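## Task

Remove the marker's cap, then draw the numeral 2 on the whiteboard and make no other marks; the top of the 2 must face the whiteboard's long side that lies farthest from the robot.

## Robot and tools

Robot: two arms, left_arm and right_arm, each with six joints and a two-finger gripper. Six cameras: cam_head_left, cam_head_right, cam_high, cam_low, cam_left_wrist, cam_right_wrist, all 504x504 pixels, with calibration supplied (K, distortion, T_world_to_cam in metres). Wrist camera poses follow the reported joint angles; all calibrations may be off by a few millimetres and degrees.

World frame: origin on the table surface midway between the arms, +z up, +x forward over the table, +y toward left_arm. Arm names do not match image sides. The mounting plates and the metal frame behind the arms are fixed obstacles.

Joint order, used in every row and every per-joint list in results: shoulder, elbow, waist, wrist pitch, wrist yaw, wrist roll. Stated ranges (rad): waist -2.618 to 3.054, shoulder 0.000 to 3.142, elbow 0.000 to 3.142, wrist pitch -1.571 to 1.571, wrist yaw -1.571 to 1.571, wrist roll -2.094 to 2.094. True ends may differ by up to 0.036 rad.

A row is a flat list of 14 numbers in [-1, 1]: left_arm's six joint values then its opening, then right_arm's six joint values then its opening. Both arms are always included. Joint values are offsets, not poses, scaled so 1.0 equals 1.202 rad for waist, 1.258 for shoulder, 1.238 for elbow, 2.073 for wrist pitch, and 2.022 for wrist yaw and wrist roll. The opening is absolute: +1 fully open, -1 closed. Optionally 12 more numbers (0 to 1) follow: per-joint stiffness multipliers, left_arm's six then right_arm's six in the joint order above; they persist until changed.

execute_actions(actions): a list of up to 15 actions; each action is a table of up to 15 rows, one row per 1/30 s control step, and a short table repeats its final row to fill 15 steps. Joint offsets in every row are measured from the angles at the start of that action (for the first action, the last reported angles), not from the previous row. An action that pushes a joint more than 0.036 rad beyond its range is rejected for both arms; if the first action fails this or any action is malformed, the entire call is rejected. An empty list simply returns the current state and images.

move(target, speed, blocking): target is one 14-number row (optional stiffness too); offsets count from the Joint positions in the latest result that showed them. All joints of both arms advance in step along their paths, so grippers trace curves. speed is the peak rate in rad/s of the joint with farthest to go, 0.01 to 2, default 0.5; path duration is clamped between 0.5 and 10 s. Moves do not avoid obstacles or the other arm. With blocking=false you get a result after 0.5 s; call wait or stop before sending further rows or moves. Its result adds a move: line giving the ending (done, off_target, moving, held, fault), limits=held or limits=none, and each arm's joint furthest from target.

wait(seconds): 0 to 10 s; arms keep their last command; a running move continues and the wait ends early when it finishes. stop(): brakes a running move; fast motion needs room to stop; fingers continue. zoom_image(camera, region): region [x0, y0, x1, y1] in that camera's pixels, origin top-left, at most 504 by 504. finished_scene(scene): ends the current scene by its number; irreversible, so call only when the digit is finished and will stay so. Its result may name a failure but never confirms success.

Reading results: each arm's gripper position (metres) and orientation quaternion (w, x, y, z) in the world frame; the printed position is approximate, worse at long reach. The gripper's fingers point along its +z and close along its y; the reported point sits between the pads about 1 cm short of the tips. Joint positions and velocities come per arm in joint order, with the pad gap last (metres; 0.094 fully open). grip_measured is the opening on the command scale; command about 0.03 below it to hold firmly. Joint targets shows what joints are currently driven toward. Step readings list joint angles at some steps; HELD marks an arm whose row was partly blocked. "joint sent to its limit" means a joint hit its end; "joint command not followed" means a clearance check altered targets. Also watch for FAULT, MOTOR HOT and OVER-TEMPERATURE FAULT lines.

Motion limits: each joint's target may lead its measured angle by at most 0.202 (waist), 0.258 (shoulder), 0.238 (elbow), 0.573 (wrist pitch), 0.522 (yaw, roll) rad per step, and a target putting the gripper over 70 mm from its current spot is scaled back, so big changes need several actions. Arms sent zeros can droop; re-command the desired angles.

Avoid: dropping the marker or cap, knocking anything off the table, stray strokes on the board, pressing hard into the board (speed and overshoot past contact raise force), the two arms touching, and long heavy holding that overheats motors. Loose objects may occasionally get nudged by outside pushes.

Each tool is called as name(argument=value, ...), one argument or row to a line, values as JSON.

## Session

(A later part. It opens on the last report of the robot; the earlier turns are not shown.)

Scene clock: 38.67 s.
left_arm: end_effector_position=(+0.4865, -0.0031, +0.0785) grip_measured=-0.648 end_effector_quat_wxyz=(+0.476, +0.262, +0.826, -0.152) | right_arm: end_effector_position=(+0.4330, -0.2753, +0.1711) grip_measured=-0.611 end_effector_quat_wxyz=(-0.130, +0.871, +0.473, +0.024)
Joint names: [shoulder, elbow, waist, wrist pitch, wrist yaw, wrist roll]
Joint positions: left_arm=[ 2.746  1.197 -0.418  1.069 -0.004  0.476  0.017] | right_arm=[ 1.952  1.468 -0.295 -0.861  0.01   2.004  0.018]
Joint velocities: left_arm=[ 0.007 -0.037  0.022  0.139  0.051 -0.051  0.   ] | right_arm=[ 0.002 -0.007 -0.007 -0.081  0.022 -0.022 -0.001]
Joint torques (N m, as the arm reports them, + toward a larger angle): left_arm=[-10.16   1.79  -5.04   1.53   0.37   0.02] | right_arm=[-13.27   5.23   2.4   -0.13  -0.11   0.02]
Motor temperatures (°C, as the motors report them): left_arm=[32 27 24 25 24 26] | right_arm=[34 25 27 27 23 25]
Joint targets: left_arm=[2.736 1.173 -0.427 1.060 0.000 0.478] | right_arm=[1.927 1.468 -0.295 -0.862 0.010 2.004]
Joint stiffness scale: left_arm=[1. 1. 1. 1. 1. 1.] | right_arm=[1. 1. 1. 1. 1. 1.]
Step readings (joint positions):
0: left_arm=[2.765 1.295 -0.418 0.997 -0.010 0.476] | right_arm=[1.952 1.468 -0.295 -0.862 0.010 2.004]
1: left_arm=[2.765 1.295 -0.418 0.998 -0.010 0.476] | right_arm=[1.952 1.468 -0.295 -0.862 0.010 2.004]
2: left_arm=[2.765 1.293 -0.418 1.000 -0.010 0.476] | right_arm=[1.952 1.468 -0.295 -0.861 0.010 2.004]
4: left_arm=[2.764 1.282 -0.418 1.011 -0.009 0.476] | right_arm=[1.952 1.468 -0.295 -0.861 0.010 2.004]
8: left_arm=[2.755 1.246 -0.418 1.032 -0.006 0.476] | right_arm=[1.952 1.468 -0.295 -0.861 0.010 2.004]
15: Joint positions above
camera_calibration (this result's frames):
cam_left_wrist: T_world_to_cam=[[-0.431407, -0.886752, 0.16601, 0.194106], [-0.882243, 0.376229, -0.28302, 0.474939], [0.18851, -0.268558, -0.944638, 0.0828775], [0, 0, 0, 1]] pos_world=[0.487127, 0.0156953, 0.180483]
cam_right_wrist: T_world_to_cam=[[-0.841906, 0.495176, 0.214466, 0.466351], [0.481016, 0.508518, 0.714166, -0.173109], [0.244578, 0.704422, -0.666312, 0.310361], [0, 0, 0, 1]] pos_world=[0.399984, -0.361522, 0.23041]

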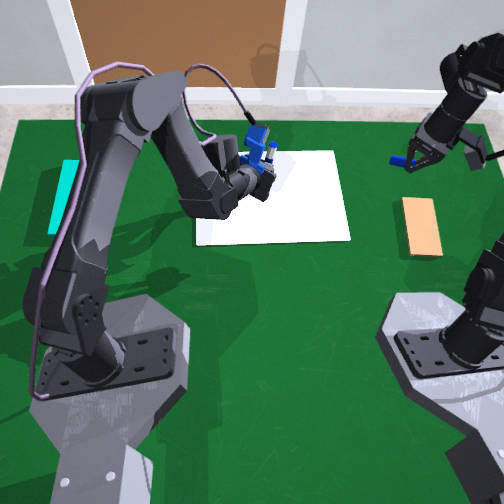

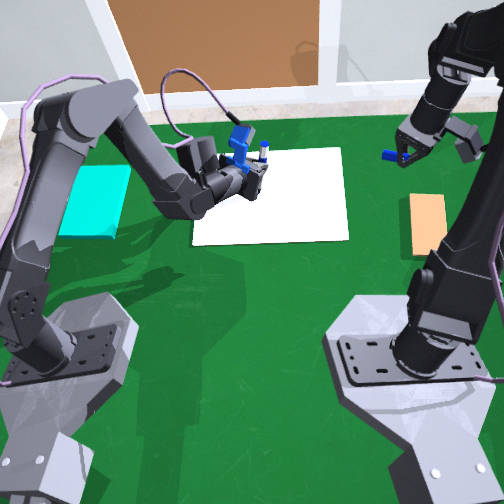

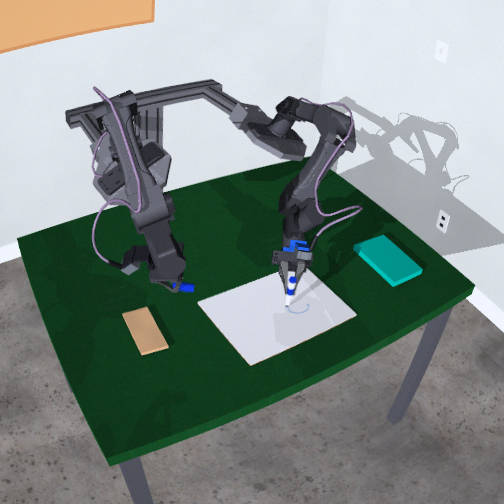

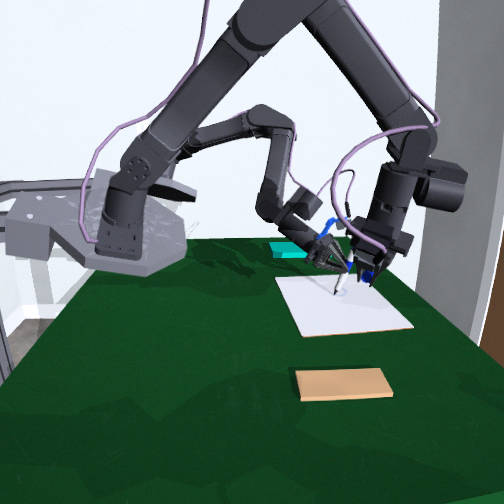

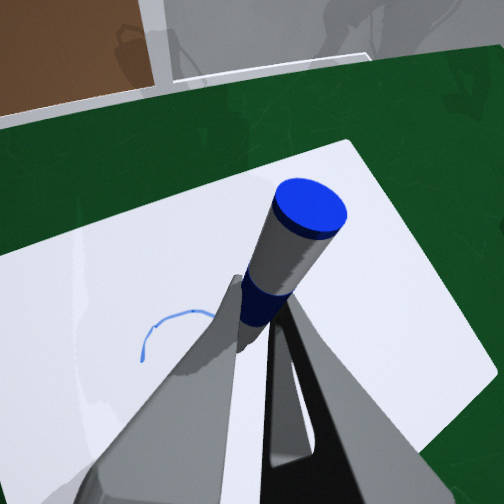

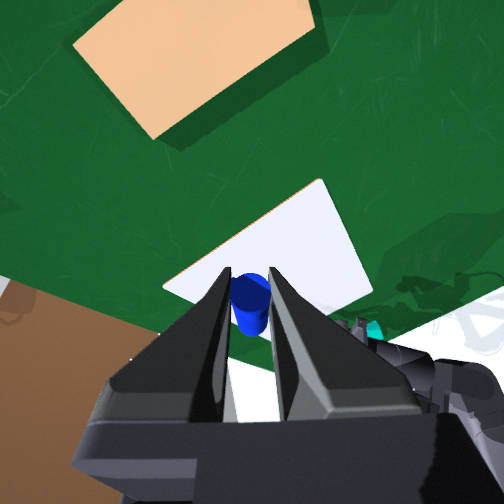

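execute_actions(
  actions=[
    [[-0.010,-0.029,0.004,0.002,0.003,0,-0.75,-0.02,0,0,0,0,0,-0.73],[-0.013,-0.040,0.010,0.007,0.003,0,-0.75,-0.02,0,0,0,0,0,-0.73],[-0.015,-0.051,0.013,0.012,0.003,0,-0.75,-0.02,0,0,0,0,0,-0.73],[-0.018,-0.061,0.015,0.018,0.003,0,-0.75,-0.02,0,0,0,0,0,-0.73],[-0.021,-0.072,0.017,0.023,0.003,0,-0.75,-0.02,0,0,0,0,0,-0.73],[-0.023,-0.083,0.019,0.029,0.003,0,-0.75,-0.02,0,0,0,0,0,-0.73],[-0.026,-0.094,0.021,0.034,0.003,0,-0.75,-0.02,0,0,0,0,0,-0.73],[-0.029,-0.105,0.023,0.040,0.003,0,-0.75,-0.02,0,0,0,0,0,-0.73],[-0.032,-0.116,0.025,0.045,0.003,0,-0.75,-0.02,0,0,0,0,0,-0.73],[-0.034,-0.127,0.026,0.050,0.003,0,-0.75,-0.02,0,0,0,0,0,-0.73],[-0.037,-0.138,0.028,0.056,0.003,0,-0.75,-0.02,0,0,0,0,0,-0.73],[-0.039,-0.149,0.029,0.061,0.003,0,-0.75,-0.02,0,0,0,0,0,-0.73],[-0.041,-0.160,0.030,0.064,0.003,0,-0.75,-0.02,0,0,0,0,0,-0.73],[-0.043,-0.170,0.031,0.066,0.003,0,-0.75,-0.02,0,0,0,0,0,-0.73]],
  ],
)

zoom_image(
  camera="cam_low",
  region=[280,250,370,310],
)

Scene clock: 40.10 s.
left_arm: end_effector_position=(+0.4567, +0.0268, +0.0774) grip_measured=-0.648 end_effector_quat_wxyz=(+0.470, +0.253, +0.833, -0.146) | right_arm: end_effector_position=(+0.4334, -0.2754, +0.1710) grip_measured=-0.611 end_effector_quat_wxyz=(-0.130, +0.871, +0.473, +0.024)
Joint names: [shoulder, elbow, waist, wrist pitch, wrist yaw, wrist roll]
Joint positions: left_arm=[ 2.703  1.02  -0.384  1.197  0.001  0.476  0.017] | right_arm=[ 1.952  1.468 -0.295 -0.859  0.01   2.004  0.018]
Joint velocities: left_arm=[-0.051 -0.281  0.022  0.198  0.007 -0.007  0.001] | right_arm=[-0.002 -0.007  0.007  0.081  0.007 -0.051 -0.   ]
Joint torques (N m, as the arm reports them, + toward a larger angle): left_arm=[-9.42  1.22 -3.82  1.5   0.35  0.02] | right_arm=[-13.31   5.28   2.37  -0.12  -0.13   0.02]
Motor temperatures (°C, as the motors report them): left_arm=[32 27 24 25 24 26] | right_arm=[35 25 27 27 23 25]
Joint targets: left_arm=[2.692 0.987 -0.380 1.206 0.002 0.476] | right_arm=[1.927 1.468 -0.295 -0.860 0.010 2.004]
Joint stiffness scale: left_arm=[1. 1. 1. 1. 1. 1.] | right_arm=[1. 1. 1. 1. 1. 1.]
Step readings (joint positions):
0: left_arm=[2.746 1.196 -0.418 1.072 -0.004 0.476] | right_arm=[1.952 1.468 -0.295 -0.861 0.010 2.004]
1: left_arm=[2.746 1.194 -0.418 1.074 -0.004 0.476] | right_arm=[1.952 1.468 -0.295 -0.860 0.010 2.004]
2: left_arm=[2.745 1.189 -0.416 1.078 -0.004 0.476] | right_arm=[1.952 1.468 -0.295 -0.860 0.010 2.004]
4: left_arm=[2.739 1.168 -0.412 1.092 -0.001 0.476] | right_arm=[1.952 1.468 -0.295 -0.860 0.010 2.004]
8: left_arm=[2.724 1.114 -0.400 1.130 0.001 0.476] | right_arm=[1.952 1.468 -0.295 -0.860 0.010 2.004]
15: Joint positions above
camera_calibration (this result's frames):
cam_left_wrist: T_world_to_cam=[[-0.407213, -0.897953, 0.166909, 0.197145], [-0.895669, 0.356844, -0.265406, 0.442301], [0.178761, -0.257571, -0.94958, 0.0999608], [0, 0, 0, 1]] pos_world=[0.458566, 0.0449419, 0.179405]
cam_right_wrist: T_world_to_cam=[[-0.842033, 0.49554, 0.21312, 0.467084], [0.480162, 0.508506, 0.714749, -0.172966], [0.245814, 0.704174, -0.666119, 0.309638], [0, 0, 0, 1]] pos_world=[0.400239, -0.361544, 0.230338]

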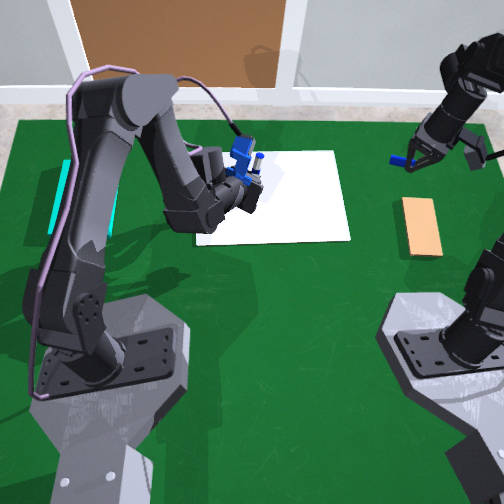

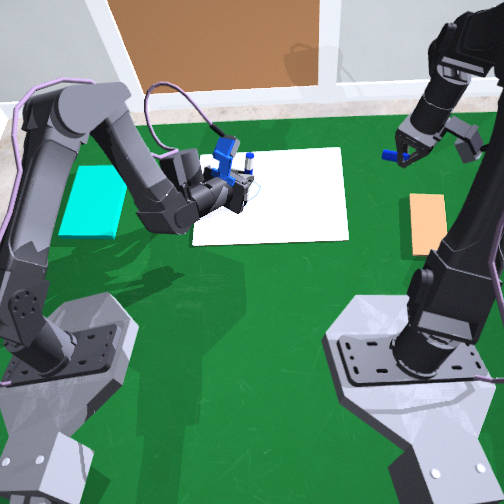

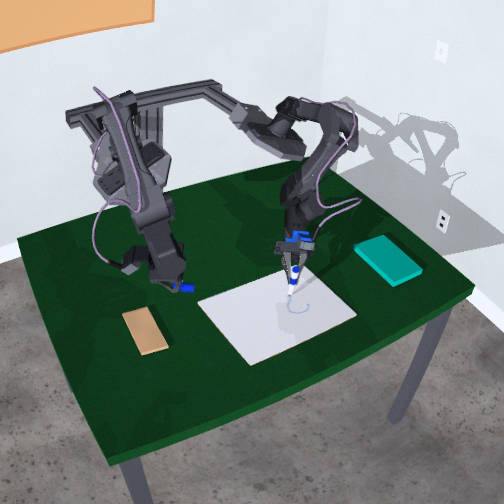

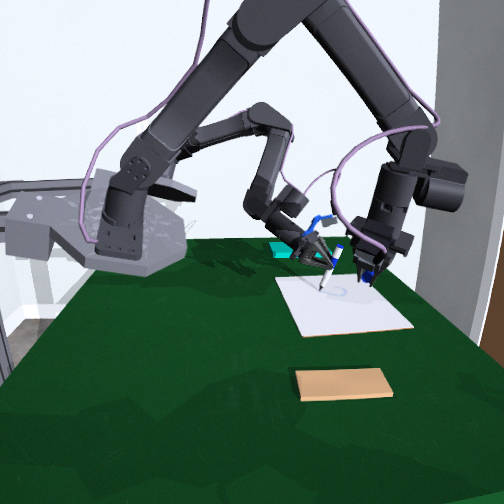

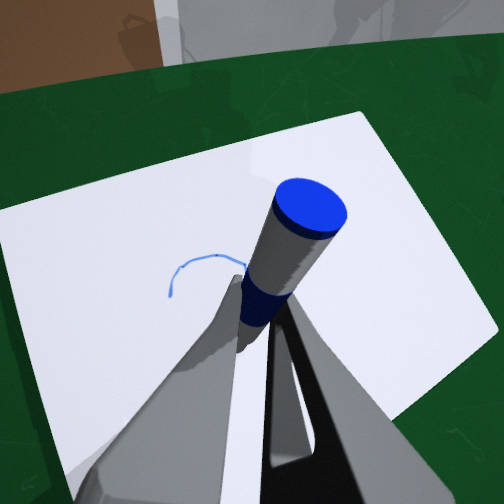

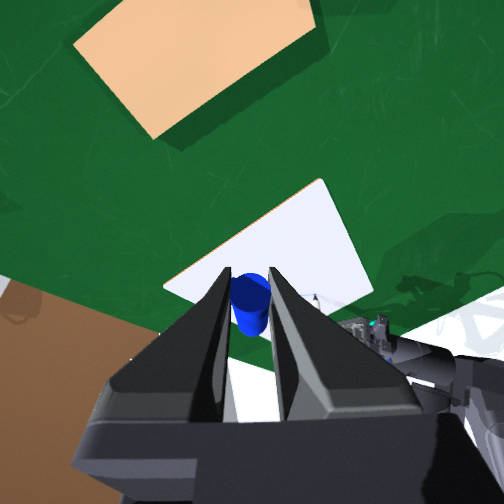

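Region (280, 250, 370, 310) of cam_low's 504x504 image, scaled by 5.600, with more detail than that image has.

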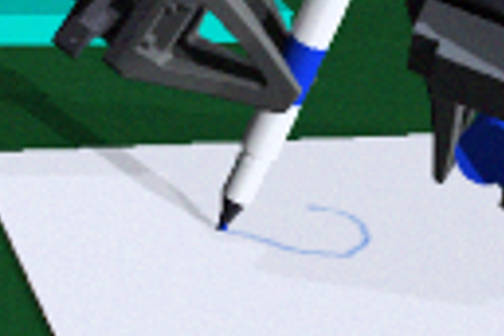

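execute_actions(
  actions=[
    [[-0.009,-0.030,0.006,0.006,0,0,-0.75,-0.02,0,0,0,0,0,-0.73],[-0.010,-0.039,0.008,0.011,0,0,-0.75,-0.02,0,0,0,0,0,-0.73],[-0.012,-0.049,0.010,0.016,0,0,-0.75,-0.02,0,0,0,0,0,-0.73],[-0.013,-0.058,0.011,0.021,0,0,-0.75,-0.02,0,0,0,0,0,-0.73],[-0.014,-0.068,0.013,0.026,0,0,-0.75,-0.02,0,0,0,0,0,-0.73],[-0.016,-0.077,0.015,0.031,0,0,-0.75,-0.02,0,0,0,0,0,-0.73],[-0.017,-0.087,0.017,0.036,0,0,-0.75,-0.02,0,0,0,0,0,-0.73],[-0.018,-0.096,0.018,0.041,0,0,-0.75,-0.02,0,0,0,0,0,-0.73],[-0.020,-0.106,0.020,0.046,0,0,-0.75,-0.02,0,0,0,0,0,-0.73],[-0.021,-0.115,0.022,0.052,0,0,-0.75,-0.02,0,0,0,0,0,-0.73],[-0.022,-0.125,0.023,0.057,0,0,-0.75,-0.02,0,0,0,0,0,-0.73],[-0.023,-0.134,0.025,0.062,0,0,-0.75,-0.02,0,0,0,0,0,-0.73],[-0.024,-0.144,0.027,0.067,0,0,-0.75,-0.02,0,0,0,0,0,-0.73],[-0.025,-0.153,0.028,0.072,0,0,-0.75,-0.02,0,0,0,0,0,-0.73]],
  ],
)

zoom_image(
  camera="cam_low",
  region=[270,250,370,310],
)

Scene clock: 41.30 s.
left_arm: end_effector_position=(+0.4253, +0.0525, +0.0764) grip_measured=-0.648 end_effector_quat_wxyz=(+0.463, +0.244, +0.841, -0.139) | right_arm: end_effector_position=(+0.4336, -0.2754, +0.1710) grip_measured=-0.611 end_effector_quat_wxyz=(-0.129, +0.871, +0.473, +0.025)
Joint names: [shoulder, elbow, waist, wrist pitch, wrist yaw, wrist roll]
Joint positions: left_arm=[ 2.684  0.863 -0.356  1.326  0.001  0.476  0.017] | right_arm=[ 1.952  1.468 -0.295 -0.858  0.01   2.004  0.018]
Joint velocities: left_arm=[-0.012 -0.256  0.037  0.242  0.007 -0.095  0.001] | right_arm=[-0.002  0.002  0.007  0.022 -0.022 -0.051  0.001]
Joint torques (N m, as the arm reports them, + toward a larger angle): left_arm=[-8.93  0.48 -3.36  1.58  0.32  0.03] | right_arm=[-13.3    5.21   2.41  -0.13  -0.12   0.03]
Motor temperatures (°C, as the motors report them): left_arm=[32 27 24 26 24 26] | right_arm=[35 25 27 27 23 25]
Joint targets: left_arm=[2.672 0.831 -0.351 1.346 0.001 0.476] | right_arm=[1.927 1.468 -0.295 -0.859 0.010 2.004]
Joint stiffness scale: left_arm=[1. 1. 1. 1. 1. 1.] | right_arm=[1. 1. 1. 1. 1. 1.]
Step readings (joint positions):
0: left_arm=[2.703 1.008 -0.384 1.210 0.001 0.476] | right_arm=[1.952 1.468 -0.295 -0.859 0.010 2.004]
1: left_arm=[2.703 1.008 -0.383 1.210 0.001 0.476] | right_arm=[1.952 1.468 -0.295 -0.859 0.010 2.004]
2: left_arm=[2.703 1.006 -0.383 1.212 0.001 0.476] | right_arm=[1.952 1.468 -0.295 -0.859 0.010 2.004]
4: left_arm=[2.701 0.992 -0.379 1.224 0.001 0.476] | right_arm=[1.952 1.468 -0.295 -0.859 0.010 2.004]
8: left_arm=[2.693 0.945 -0.370 1.260 0.001 0.476] | right_arm=[1.952 1.468 -0.295 -0.858 0.010 2.004]
15: Joint positions above
camera_calibration (this result's frames):
cam_left_wrist: T_world_to_cam=[[-0.384312, -0.908241, 0.165537, 0.198513], [-0.907852, 0.339234, -0.246424, 0.409436], [0.167656, -0.244987, -0.95492, 0.115767], [0, 0, 0, 1]] pos_world=[0.428589, 0.0697651, 0.178582]
cam_right_wrist: T_world_to_cam=[[-0.842127, 0.495813, 0.21211, 0.467634], [0.479521, 0.508497, 0.715185, -0.172857], [0.246741, 0.703989, -0.665972, 0.309095], [0, 0, 0, 1]] pos_world=[0.40043, -0.361561, 0.230284]

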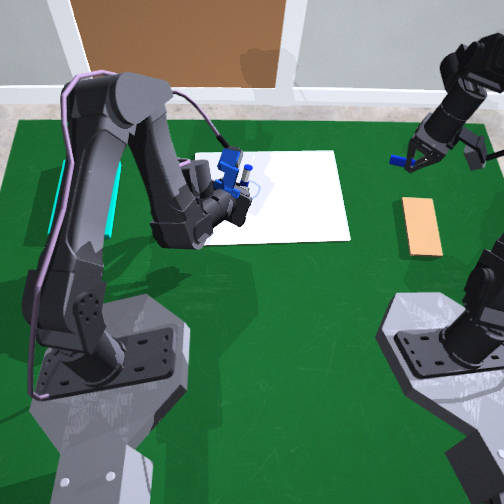

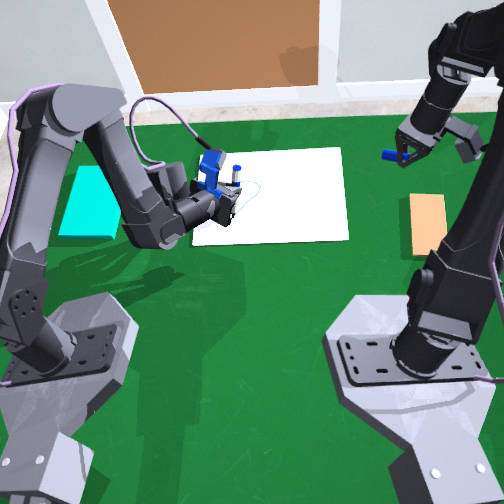

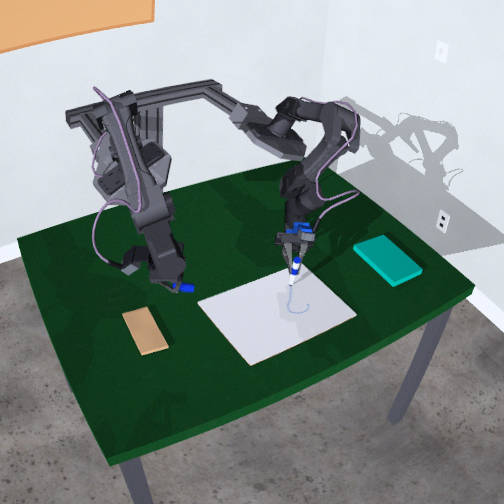

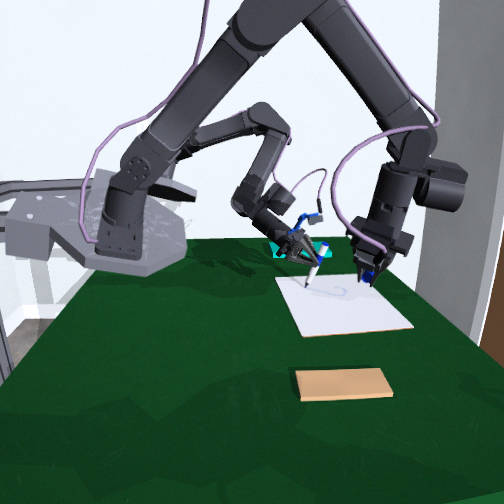

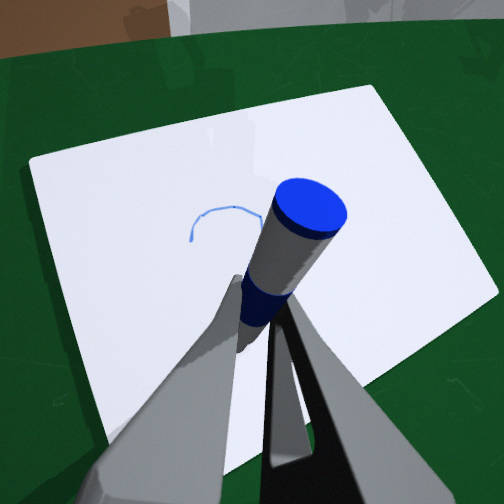

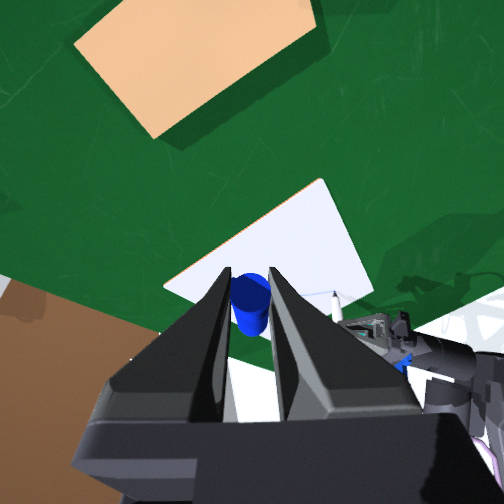

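Region (270, 250, 370, 310) of cam_low's 504x504 image, scaled by 5.040, with more detail than that image has; it fills the top 302 rows of this view, and the rest is white.

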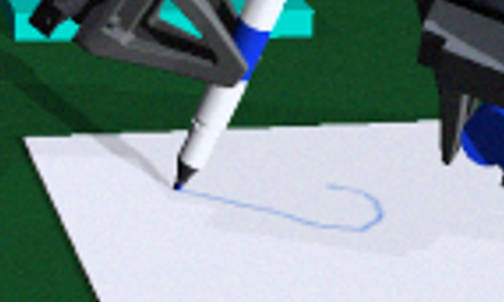

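execute_actions(
  actions=[
    [[0.006,0.000,-0.006,-0.002,0,0,-0.75,-0.02,0,0,0,0,0,-0.73],[0.016,0.012,-0.013,-0.006,0,0,-0.75,-0.02,0,0,0,0,0,-0.73],[0.023,0.020,-0.018,-0.008,0,0,-0.75,-0.02,0,0,0,0,0,-0.73],[0.026,0.025,-0.022,-0.010,0,0,-0.75,-0.02,0,0,0,0,0,-0.73],[0.029,0.029,-0.026,-0.011,0,0,-0.75,-0.02,0,0,0,0,0,-0.73],[0.032,0.034,-0.030,-0.013,0,0,-0.75,-0.02,0,0,0,0,0,-0.73],[0.035,0.038,-0.034,-0.014,0,0,-0.75,-0.02,0,0,0,0,0,-0.73],[0.037,0.043,-0.038,-0.015,0,0,-0.75,-0.02,0,0,0,0,0,-0.73],[0.040,0.047,-0.042,-0.017,0,0,-0.75,-0.02,0,0,0,0,0,-0.73],[0.043,0.052,-0.046,-0.018,0,0,-0.75,-0.02,0,0,0,0,0,-0.73],[0.046,0.056,-0.050,-0.020,0,0,-0.75,-0.02,0,0,0,0,0,-0.73],[0.049,0.061,-0.054,-0.021,0,0,-0.75,-0.02,0,0,0,0,0,-0.73],[0.052,0.065,-0.058,-0.023,0,0,-0.75,-0.02,0,0,0,0,0,-0.73]],
  ],
)

zoom_image(
  camera="cam_low",
  region=[270,250,370,310],
)

Scene clock: 42.53 s.
left_arm: end_effector_position=(+0.4239, +0.0225, +0.0772) grip_measured=-0.648 end_effector_quat_wxyz=(+0.471, +0.263, +0.828, -0.152) | right_arm: end_effector_position=(+0.4339, -0.2755, +0.1710) grip_measured=-0.611 end_effector_quat_wxyz=(-0.129, +0.871, +0.473, +0.025)
Joint names: [shoulder, elbow, waist, wrist pitch, wrist yaw, wrist roll]
Joint positions: left_arm=[ 2.729  0.924 -0.413  1.315 -0.002  0.476  0.017] | right_arm=[ 1.952  1.468 -0.295 -0.857  0.01   2.004  0.018]
Joint velocities: left_arm=[ 0.037  0.056 -0.095 -0.125 -0.037  0.081 -0.   ] | right_arm=[-0.012 -0.002 -0.022 -0.051  0.066  0.022  0.   ]
Joint torques (N m, as the arm reports them, + toward a larger angle): left_arm=[-7.07  3.06 -4.35  1.42  0.36  0.03] | right_arm=[-13.27   5.22   2.36  -0.12  -0.14   0.01]
Motor temperatures (°C, as the motors report them): left_arm=[32 27 24 26 24 26] | right_arm=[35 25 27 27 23 25]
Joint targets: left_arm=[2.750 0.944 -0.426 1.279 0.001 0.476] | right_arm=[1.927 1.468 -0.295 -0.858 0.010 2.004]
Joint stiffness scale: left_arm=[1. 1. 1. 1. 1. 1.] | right_arm=[1. 1. 1. 1. 1. 1.]
Step readings (joint positions):
0: left_arm=[2.684 0.851 -0.353 1.341 0.001 0.476] | right_arm=[1.952 1.468 -0.295 -0.858 0.010 2.004]
1: left_arm=[2.684 0.851 -0.353 1.341 0.001 0.476] | right_arm=[1.952 1.468 -0.295 -0.858 0.010 2.004]
2: left_arm=[2.684 0.851 -0.354 1.340 0.001 0.476] | right_arm=[1.952 1.468 -0.295 -0.858 0.010 2.004]
4: left_arm=[2.690 0.860 -0.358 1.338 -0.001 0.476] | right_arm=[1.952 1.468 -0.295 -0.857 0.010 2.004]
8: left_arm=[2.706 0.888 -0.379 1.331 -0.002 0.476] | right_arm=[1.952 1.468 -0.295 -0.857 0.010 2.004]
15: Joint positions above
camera_calibration (this result's frames):
cam_left_wrist: T_world_to_cam=[[-0.431014, -0.886672, 0.167451, 0.189826], [-0.88478, 0.378845, -0.271368, 0.409828], [0.177176, -0.265121, -0.947797, 0.10526], [0, 0, 0, 1]] pos_world=[0.425776, 0.0409583, 0.179193]
cam_right_wrist: T_world_to_cam=[[-0.842221, 0.496086, 0.211101, 0.468183], [0.478879, 0.508489, 0.715621, -0.172748], [0.247667, 0.703803, -0.665825, 0.308551], [0, 0, 0, 1]] pos_world=[0.400621, -0.361578, 0.23023]

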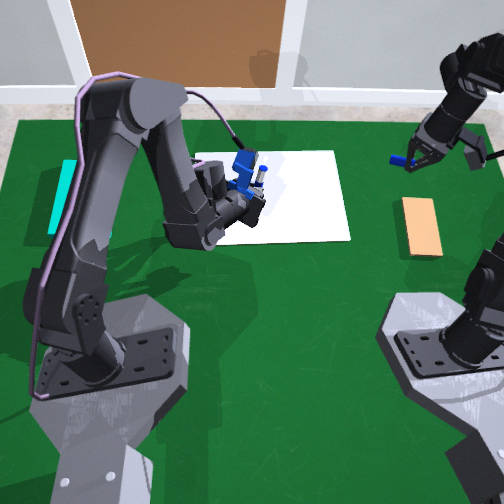

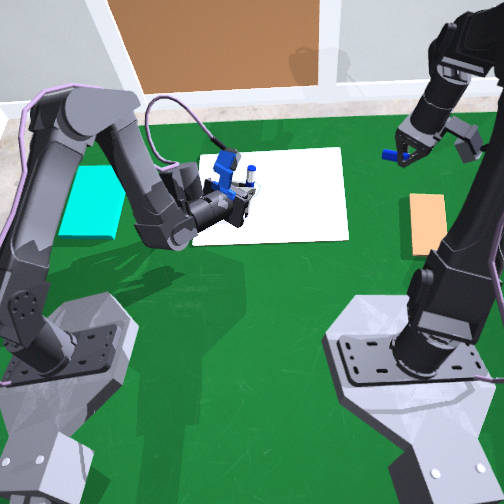

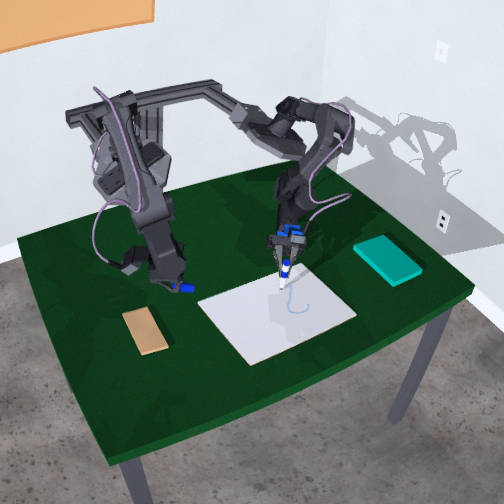

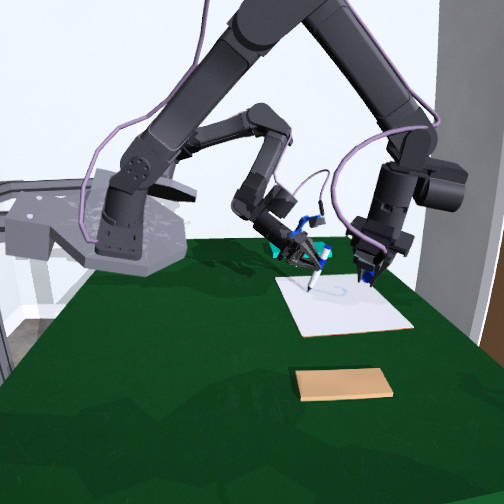

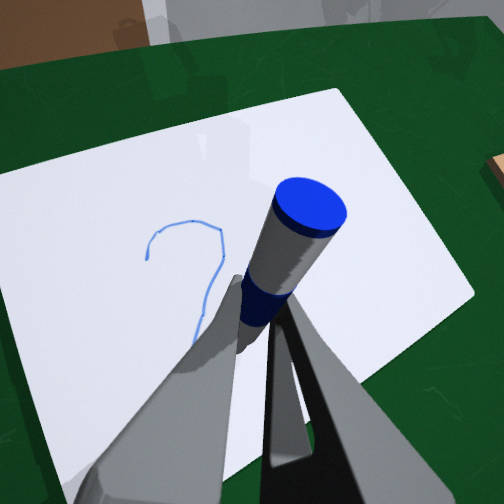

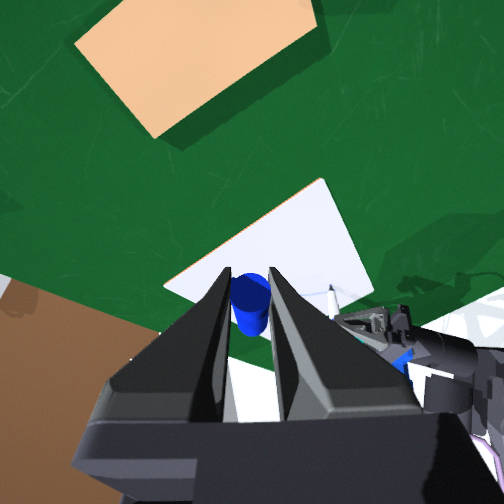

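Region (270, 250, 370, 310) of cam_low's 504x504 image, scaled by 5.040, with more detail than that image has; it fills the top 302 rows of this view, and the rest is white.

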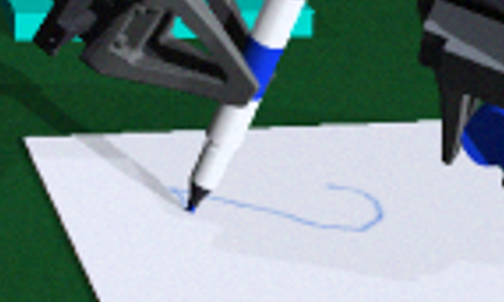

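execute_actions(
  actions=[
    [[0.019,0.019,-0.013,-0.017,0,0,-0.75,-0.02,0,0,0,0,0,-0.73],[0.022,0.024,-0.017,-0.018,0,0,-0.75,-0.02,0,0,0,0,0,-0.73],[0.025,0.029,-0.021,-0.019,0,0,-0.75,-0.02,0,0,0,0,0,-0.73],[0.028,0.034,-0.025,-0.020,0,0,-0.75,-0.02,0,0,0,0,0,-0.73],[0.031,0.039,-0.029,-0.021,0,0,-0.75,-0.02,0,0,0,0,0,-0.73],[0.034,0.044,-0.033,-0.022,0,0,-0.75,-0.02,0,0,0,0,0,-0.73],[0.037,0.049,-0.037,-0.023,0,0,-0.75,-0.02,0,0,0,0,0,-0.73],[0.040,0.054,-0.041,-0.024,0,0,-0.75,-0.02,0,0,0,0,0,-0.73],[0.043,0.059,-0.045,-0.025,0,0,-0.75,-0.02,0,0,0,0,0,-0.73],[0.046,0.064,-0.049,-0.026,0,0,-0.75,-0.02,0,0,0,0,0,-0.73],[0.049,0.069,-0.053,-0.027,0,0,-0.75,-0.02,0,0,0,0,0,-0.73],[0.052,0.074,-0.056,-0.028,0,0,-0.75,-0.02,0,0,0,0,0,-0.73],[0.054,0.079,-0.058,-0.029,0,0,-0.75,-0.02,0,0,0,0,0,-0.73]],
  ],
)

move(
  target=[-0.2,-0.1,0.1,-0.06,0,0,-0.75,-0.02,0,0,0,0,0,-0.73],
  speed=0.4,
)

zoom_image(
  camera="cam_high",
  region=[220,250,360,360],
)

Scene clock: 43.63 s.
left_arm: end_effector_position=(+0.4234, -0.0100, +0.0780) grip_measured=-0.648 end_effector_quat_wxyz=(+0.478, +0.282, +0.815, -0.166) | right_arm: end_effector_position=(+0.4342, -0.2755, +0.1709) grip_measured=-0.611 end_effector_quat_wxyz=(-0.129, +0.871, +0.473, +0.026)
Joint names: [shoulder, elbow, waist, wrist pitch, wrist yaw, wrist roll]
Joint positions: left_arm=[ 2.777  1.001 -0.472  1.291 -0.006  0.476  0.017] | right_arm=[ 1.952  1.468 -0.295 -0.856  0.01   2.004  0.018]
Joint velocities: left_arm=[ 0.027  0.095 -0.061 -0.051  0.037 -0.007 -0.   ] | right_arm=[-0.022  0.017 -0.002  0.037  0.022  0.007  0.001]
Joint torques (N m, as the arm reports them, + toward a larger angle): left_arm=[-7.4   3.24 -4.69  1.49  0.36  0.02] | right_arm=[-13.29   5.22   2.39  -0.12  -0.13   0.02]
Motor temperatures (°C, as the motors report them): left_arm=[32 27 24 26 24 26] | right_arm=[35 25 27 27 23 25]
Joint targets: left_arm=[2.797 1.021 -0.483 1.255 -0.003 0.476] | right_arm=[1.927 1.468 -0.295 -0.857 0.010 2.004]
Joint stiffness scale: left_arm=[1. 1. 1. 1. 1. 1.] | right_arm=[1. 1. 1. 1. 1. 1.]
Step readings (joint positions):
0: left_arm=[2.730 0.925 -0.416 1.312 -0.002 0.476] | right_arm=[1.952 1.468 -0.295 -0.857 0.010 2.004]
1: left_arm=[2.730 0.925 -0.416 1.312 -0.002 0.476] | right_arm=[1.952 1.468 -0.295 -0.857 0.010 2.004]
2: left_arm=[2.731 0.927 -0.416 1.312 -0.003 0.476] | right_arm=[1.952 1.468 -0.295 -0.857 0.010 2.004]
4: left_arm=[2.736 0.935 -0.420 1.311 -0.004 0.476] | right_arm=[1.952 1.468 -0.295 -0.856 0.010 2.004]
8: left_arm=[2.751 0.961 -0.439 1.305 -0.006 0.476] | right_arm=[1.952 1.468 -0.295 -0.856 0.010 2.004]
15: Joint positions above
camera_calibration (this result's frames):
cam_left_wrist: T_world_to_cam=[[-0.477464, -0.86242, 0.168107, 0.180464], [-0.85866, 0.417401, -0.297455, 0.41324], [0.186363, -0.286371, -0.939819, 0.0928002], [0, 0, 0, 1]] pos_world=[0.423703, 0.00972364, 0.179799]
cam_right_wrist: T_world_to_cam=[[-0.842312, 0.496359, 0.210091, 0.468732], [0.478237, 0.50848, 0.716056, -0.172639], [0.248594, 0.703616, -0.665677, 0.308007], [0, 0, 0, 1]] pos_world=[0.400812, -0.361595, 0.230176]

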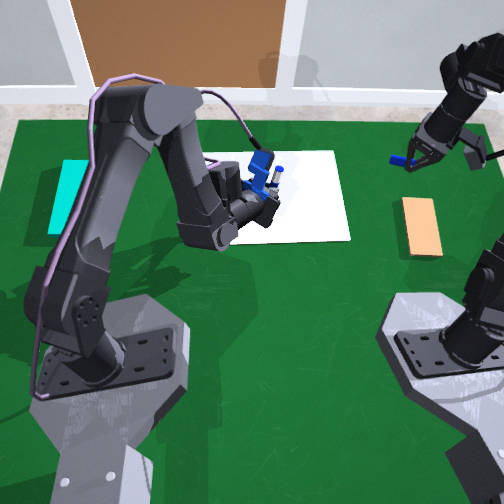

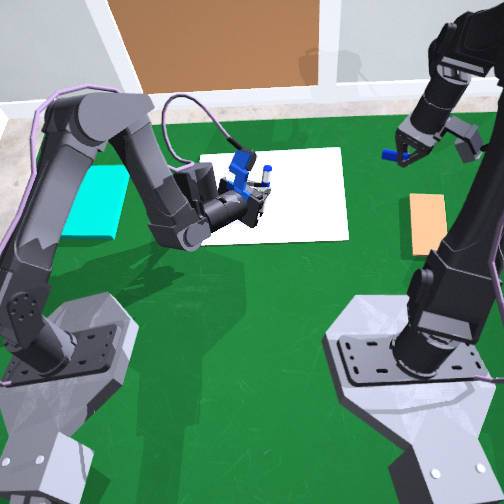

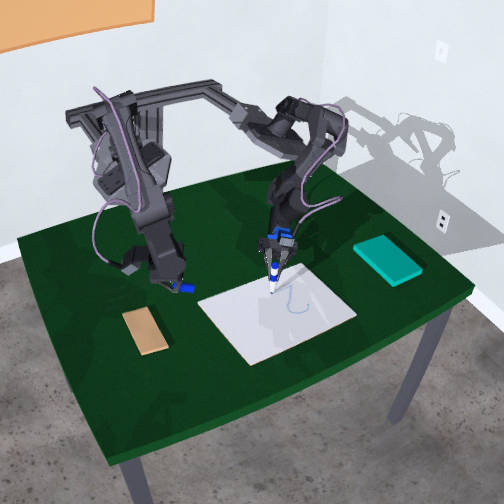

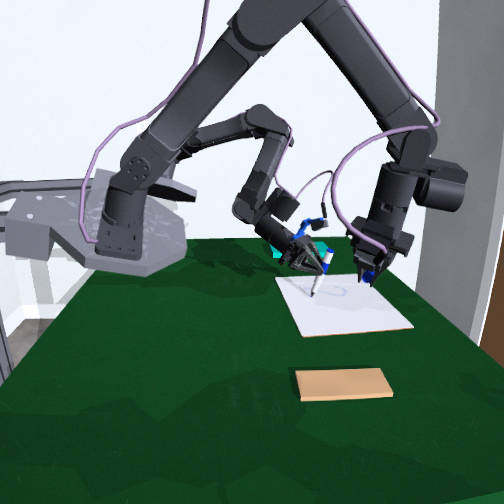

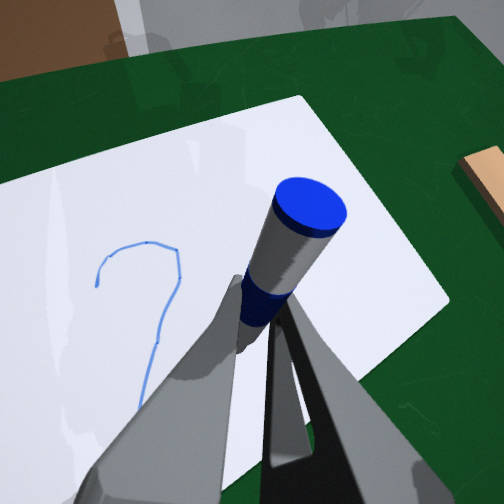

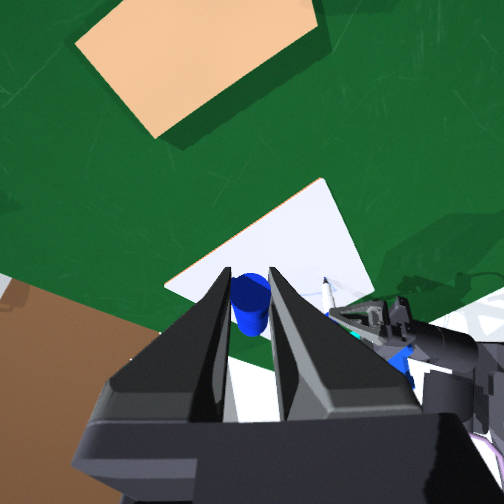

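Scene clock: 44.97 s.
left_arm: end_effector_position=(+0.4657, +0.0628, +0.1120) grip_measured=-0.648 end_effector_quat_wxyz=(+0.476, +0.233, +0.838, -0.129) | right_arm: end_effector_position=(+0.4346, -0.2756, +0.1709) grip_measured=-0.611 end_effector_quat_wxyz=(-0.128, +0.872, +0.473, +0.026)
Joint names: [shoulder, elbow, waist, wrist pitch, wrist yaw, wrist roll]
Joint positions: left_arm=[ 2.536  0.898 -0.348  1.179 -0.01   0.476  0.017] | right_arm=[ 1.952  1.468 -0.295 -0.854  0.01   2.004  0.018]
Joint velocities: left_arm=[-0.002  0.017 -0.012  0.066  0.051  0.037 -0.   ] | right_arm=[ 0.012 -0.022 -0.007 -0.007  0.066 -0.066 -0.001]
Joint torques (N m, as the arm reports them, + toward a larger angle): left_arm=[-9.32  1.22 -4.11  1.6   0.35  0.03] | right_arm=[-13.34   5.32   2.41  -0.12  -0.14   0.01]
Motor temperatures (°C, as the motors report them): left_arm=[32 26 24 26 24 26] | right_arm=[35 25 27 27 23 25]
Joint targets: left_arm=[2.525 0.876 -0.351 1.166 -0.006 0.476] | right_arm=[1.927 1.468 -0.295 -0.855 0.010 2.004]
Joint stiffness scale: left_arm=[1. 1. 1. 1. 1. 1.] | right_arm=[1. 1. 1. 1. 1. 1.]
move: off_target (right_arm); limits=none; left_arm: farthest joint: the elbow, 0.020 radians from its target (0.123 radians at the start); right_arm: farthest joint: the shoulder, 0.026 radians from its target (0.026 radians at the start)
camera_calibration (this result's frames):
cam_left_wrist: T_world_to_cam=[[-0.361473, -0.919238, 0.156013, 0.208625], [-0.910497, 0.31197, -0.271422, 0.457146], [0.20083, -0.240161, -0.949732, 0.129208], [0, 0, 0, 1]] pos_world=[0.465694, 0.0801913, 0.214245]
cam_right_wrist: T_world_to_cam=[[-0.842433, 0.496722, 0.208744, 0.469463], [0.477381, 0.50847, 0.716635, -0.172492], [0.249829, 0.703368, -0.665477, 0.307282], [0, 0, 0, 1]] pos_world=[0.401068, -0.361617, 0.230105]

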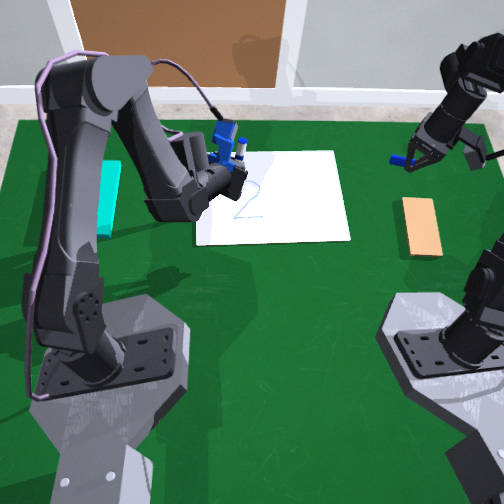

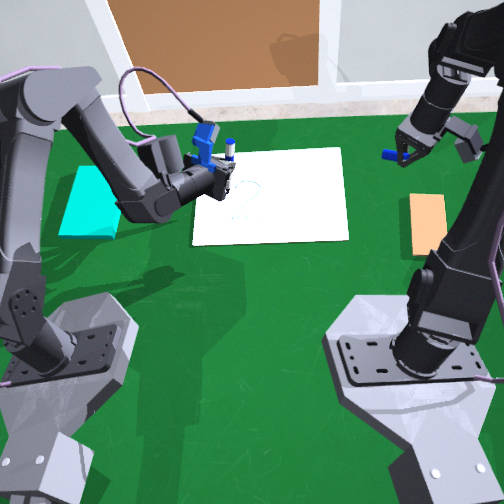

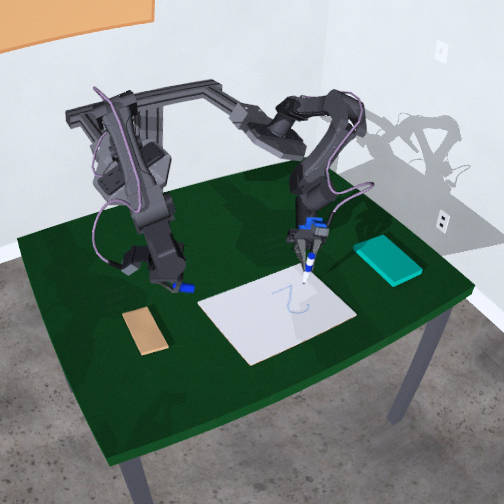

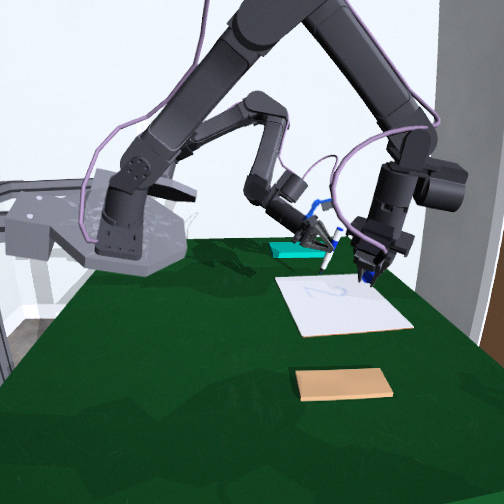

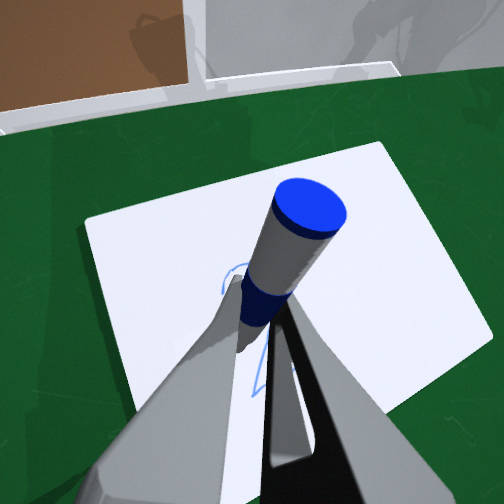

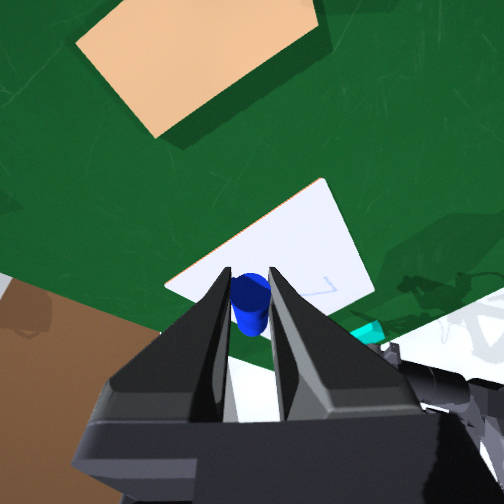

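Region (220, 250, 360, 360) of cam_high's 504x504 image, scaled by 3.600, with more detail than that image has; it fills the top 396 rows of this view, and the rest is white.

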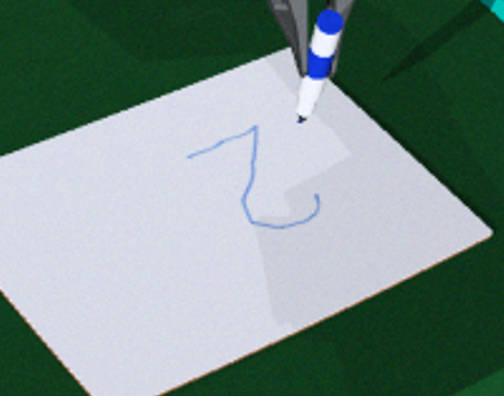

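The 2 is clean, with no stray marks.

finished_scene(
  scene=2,
)

The scene is finished.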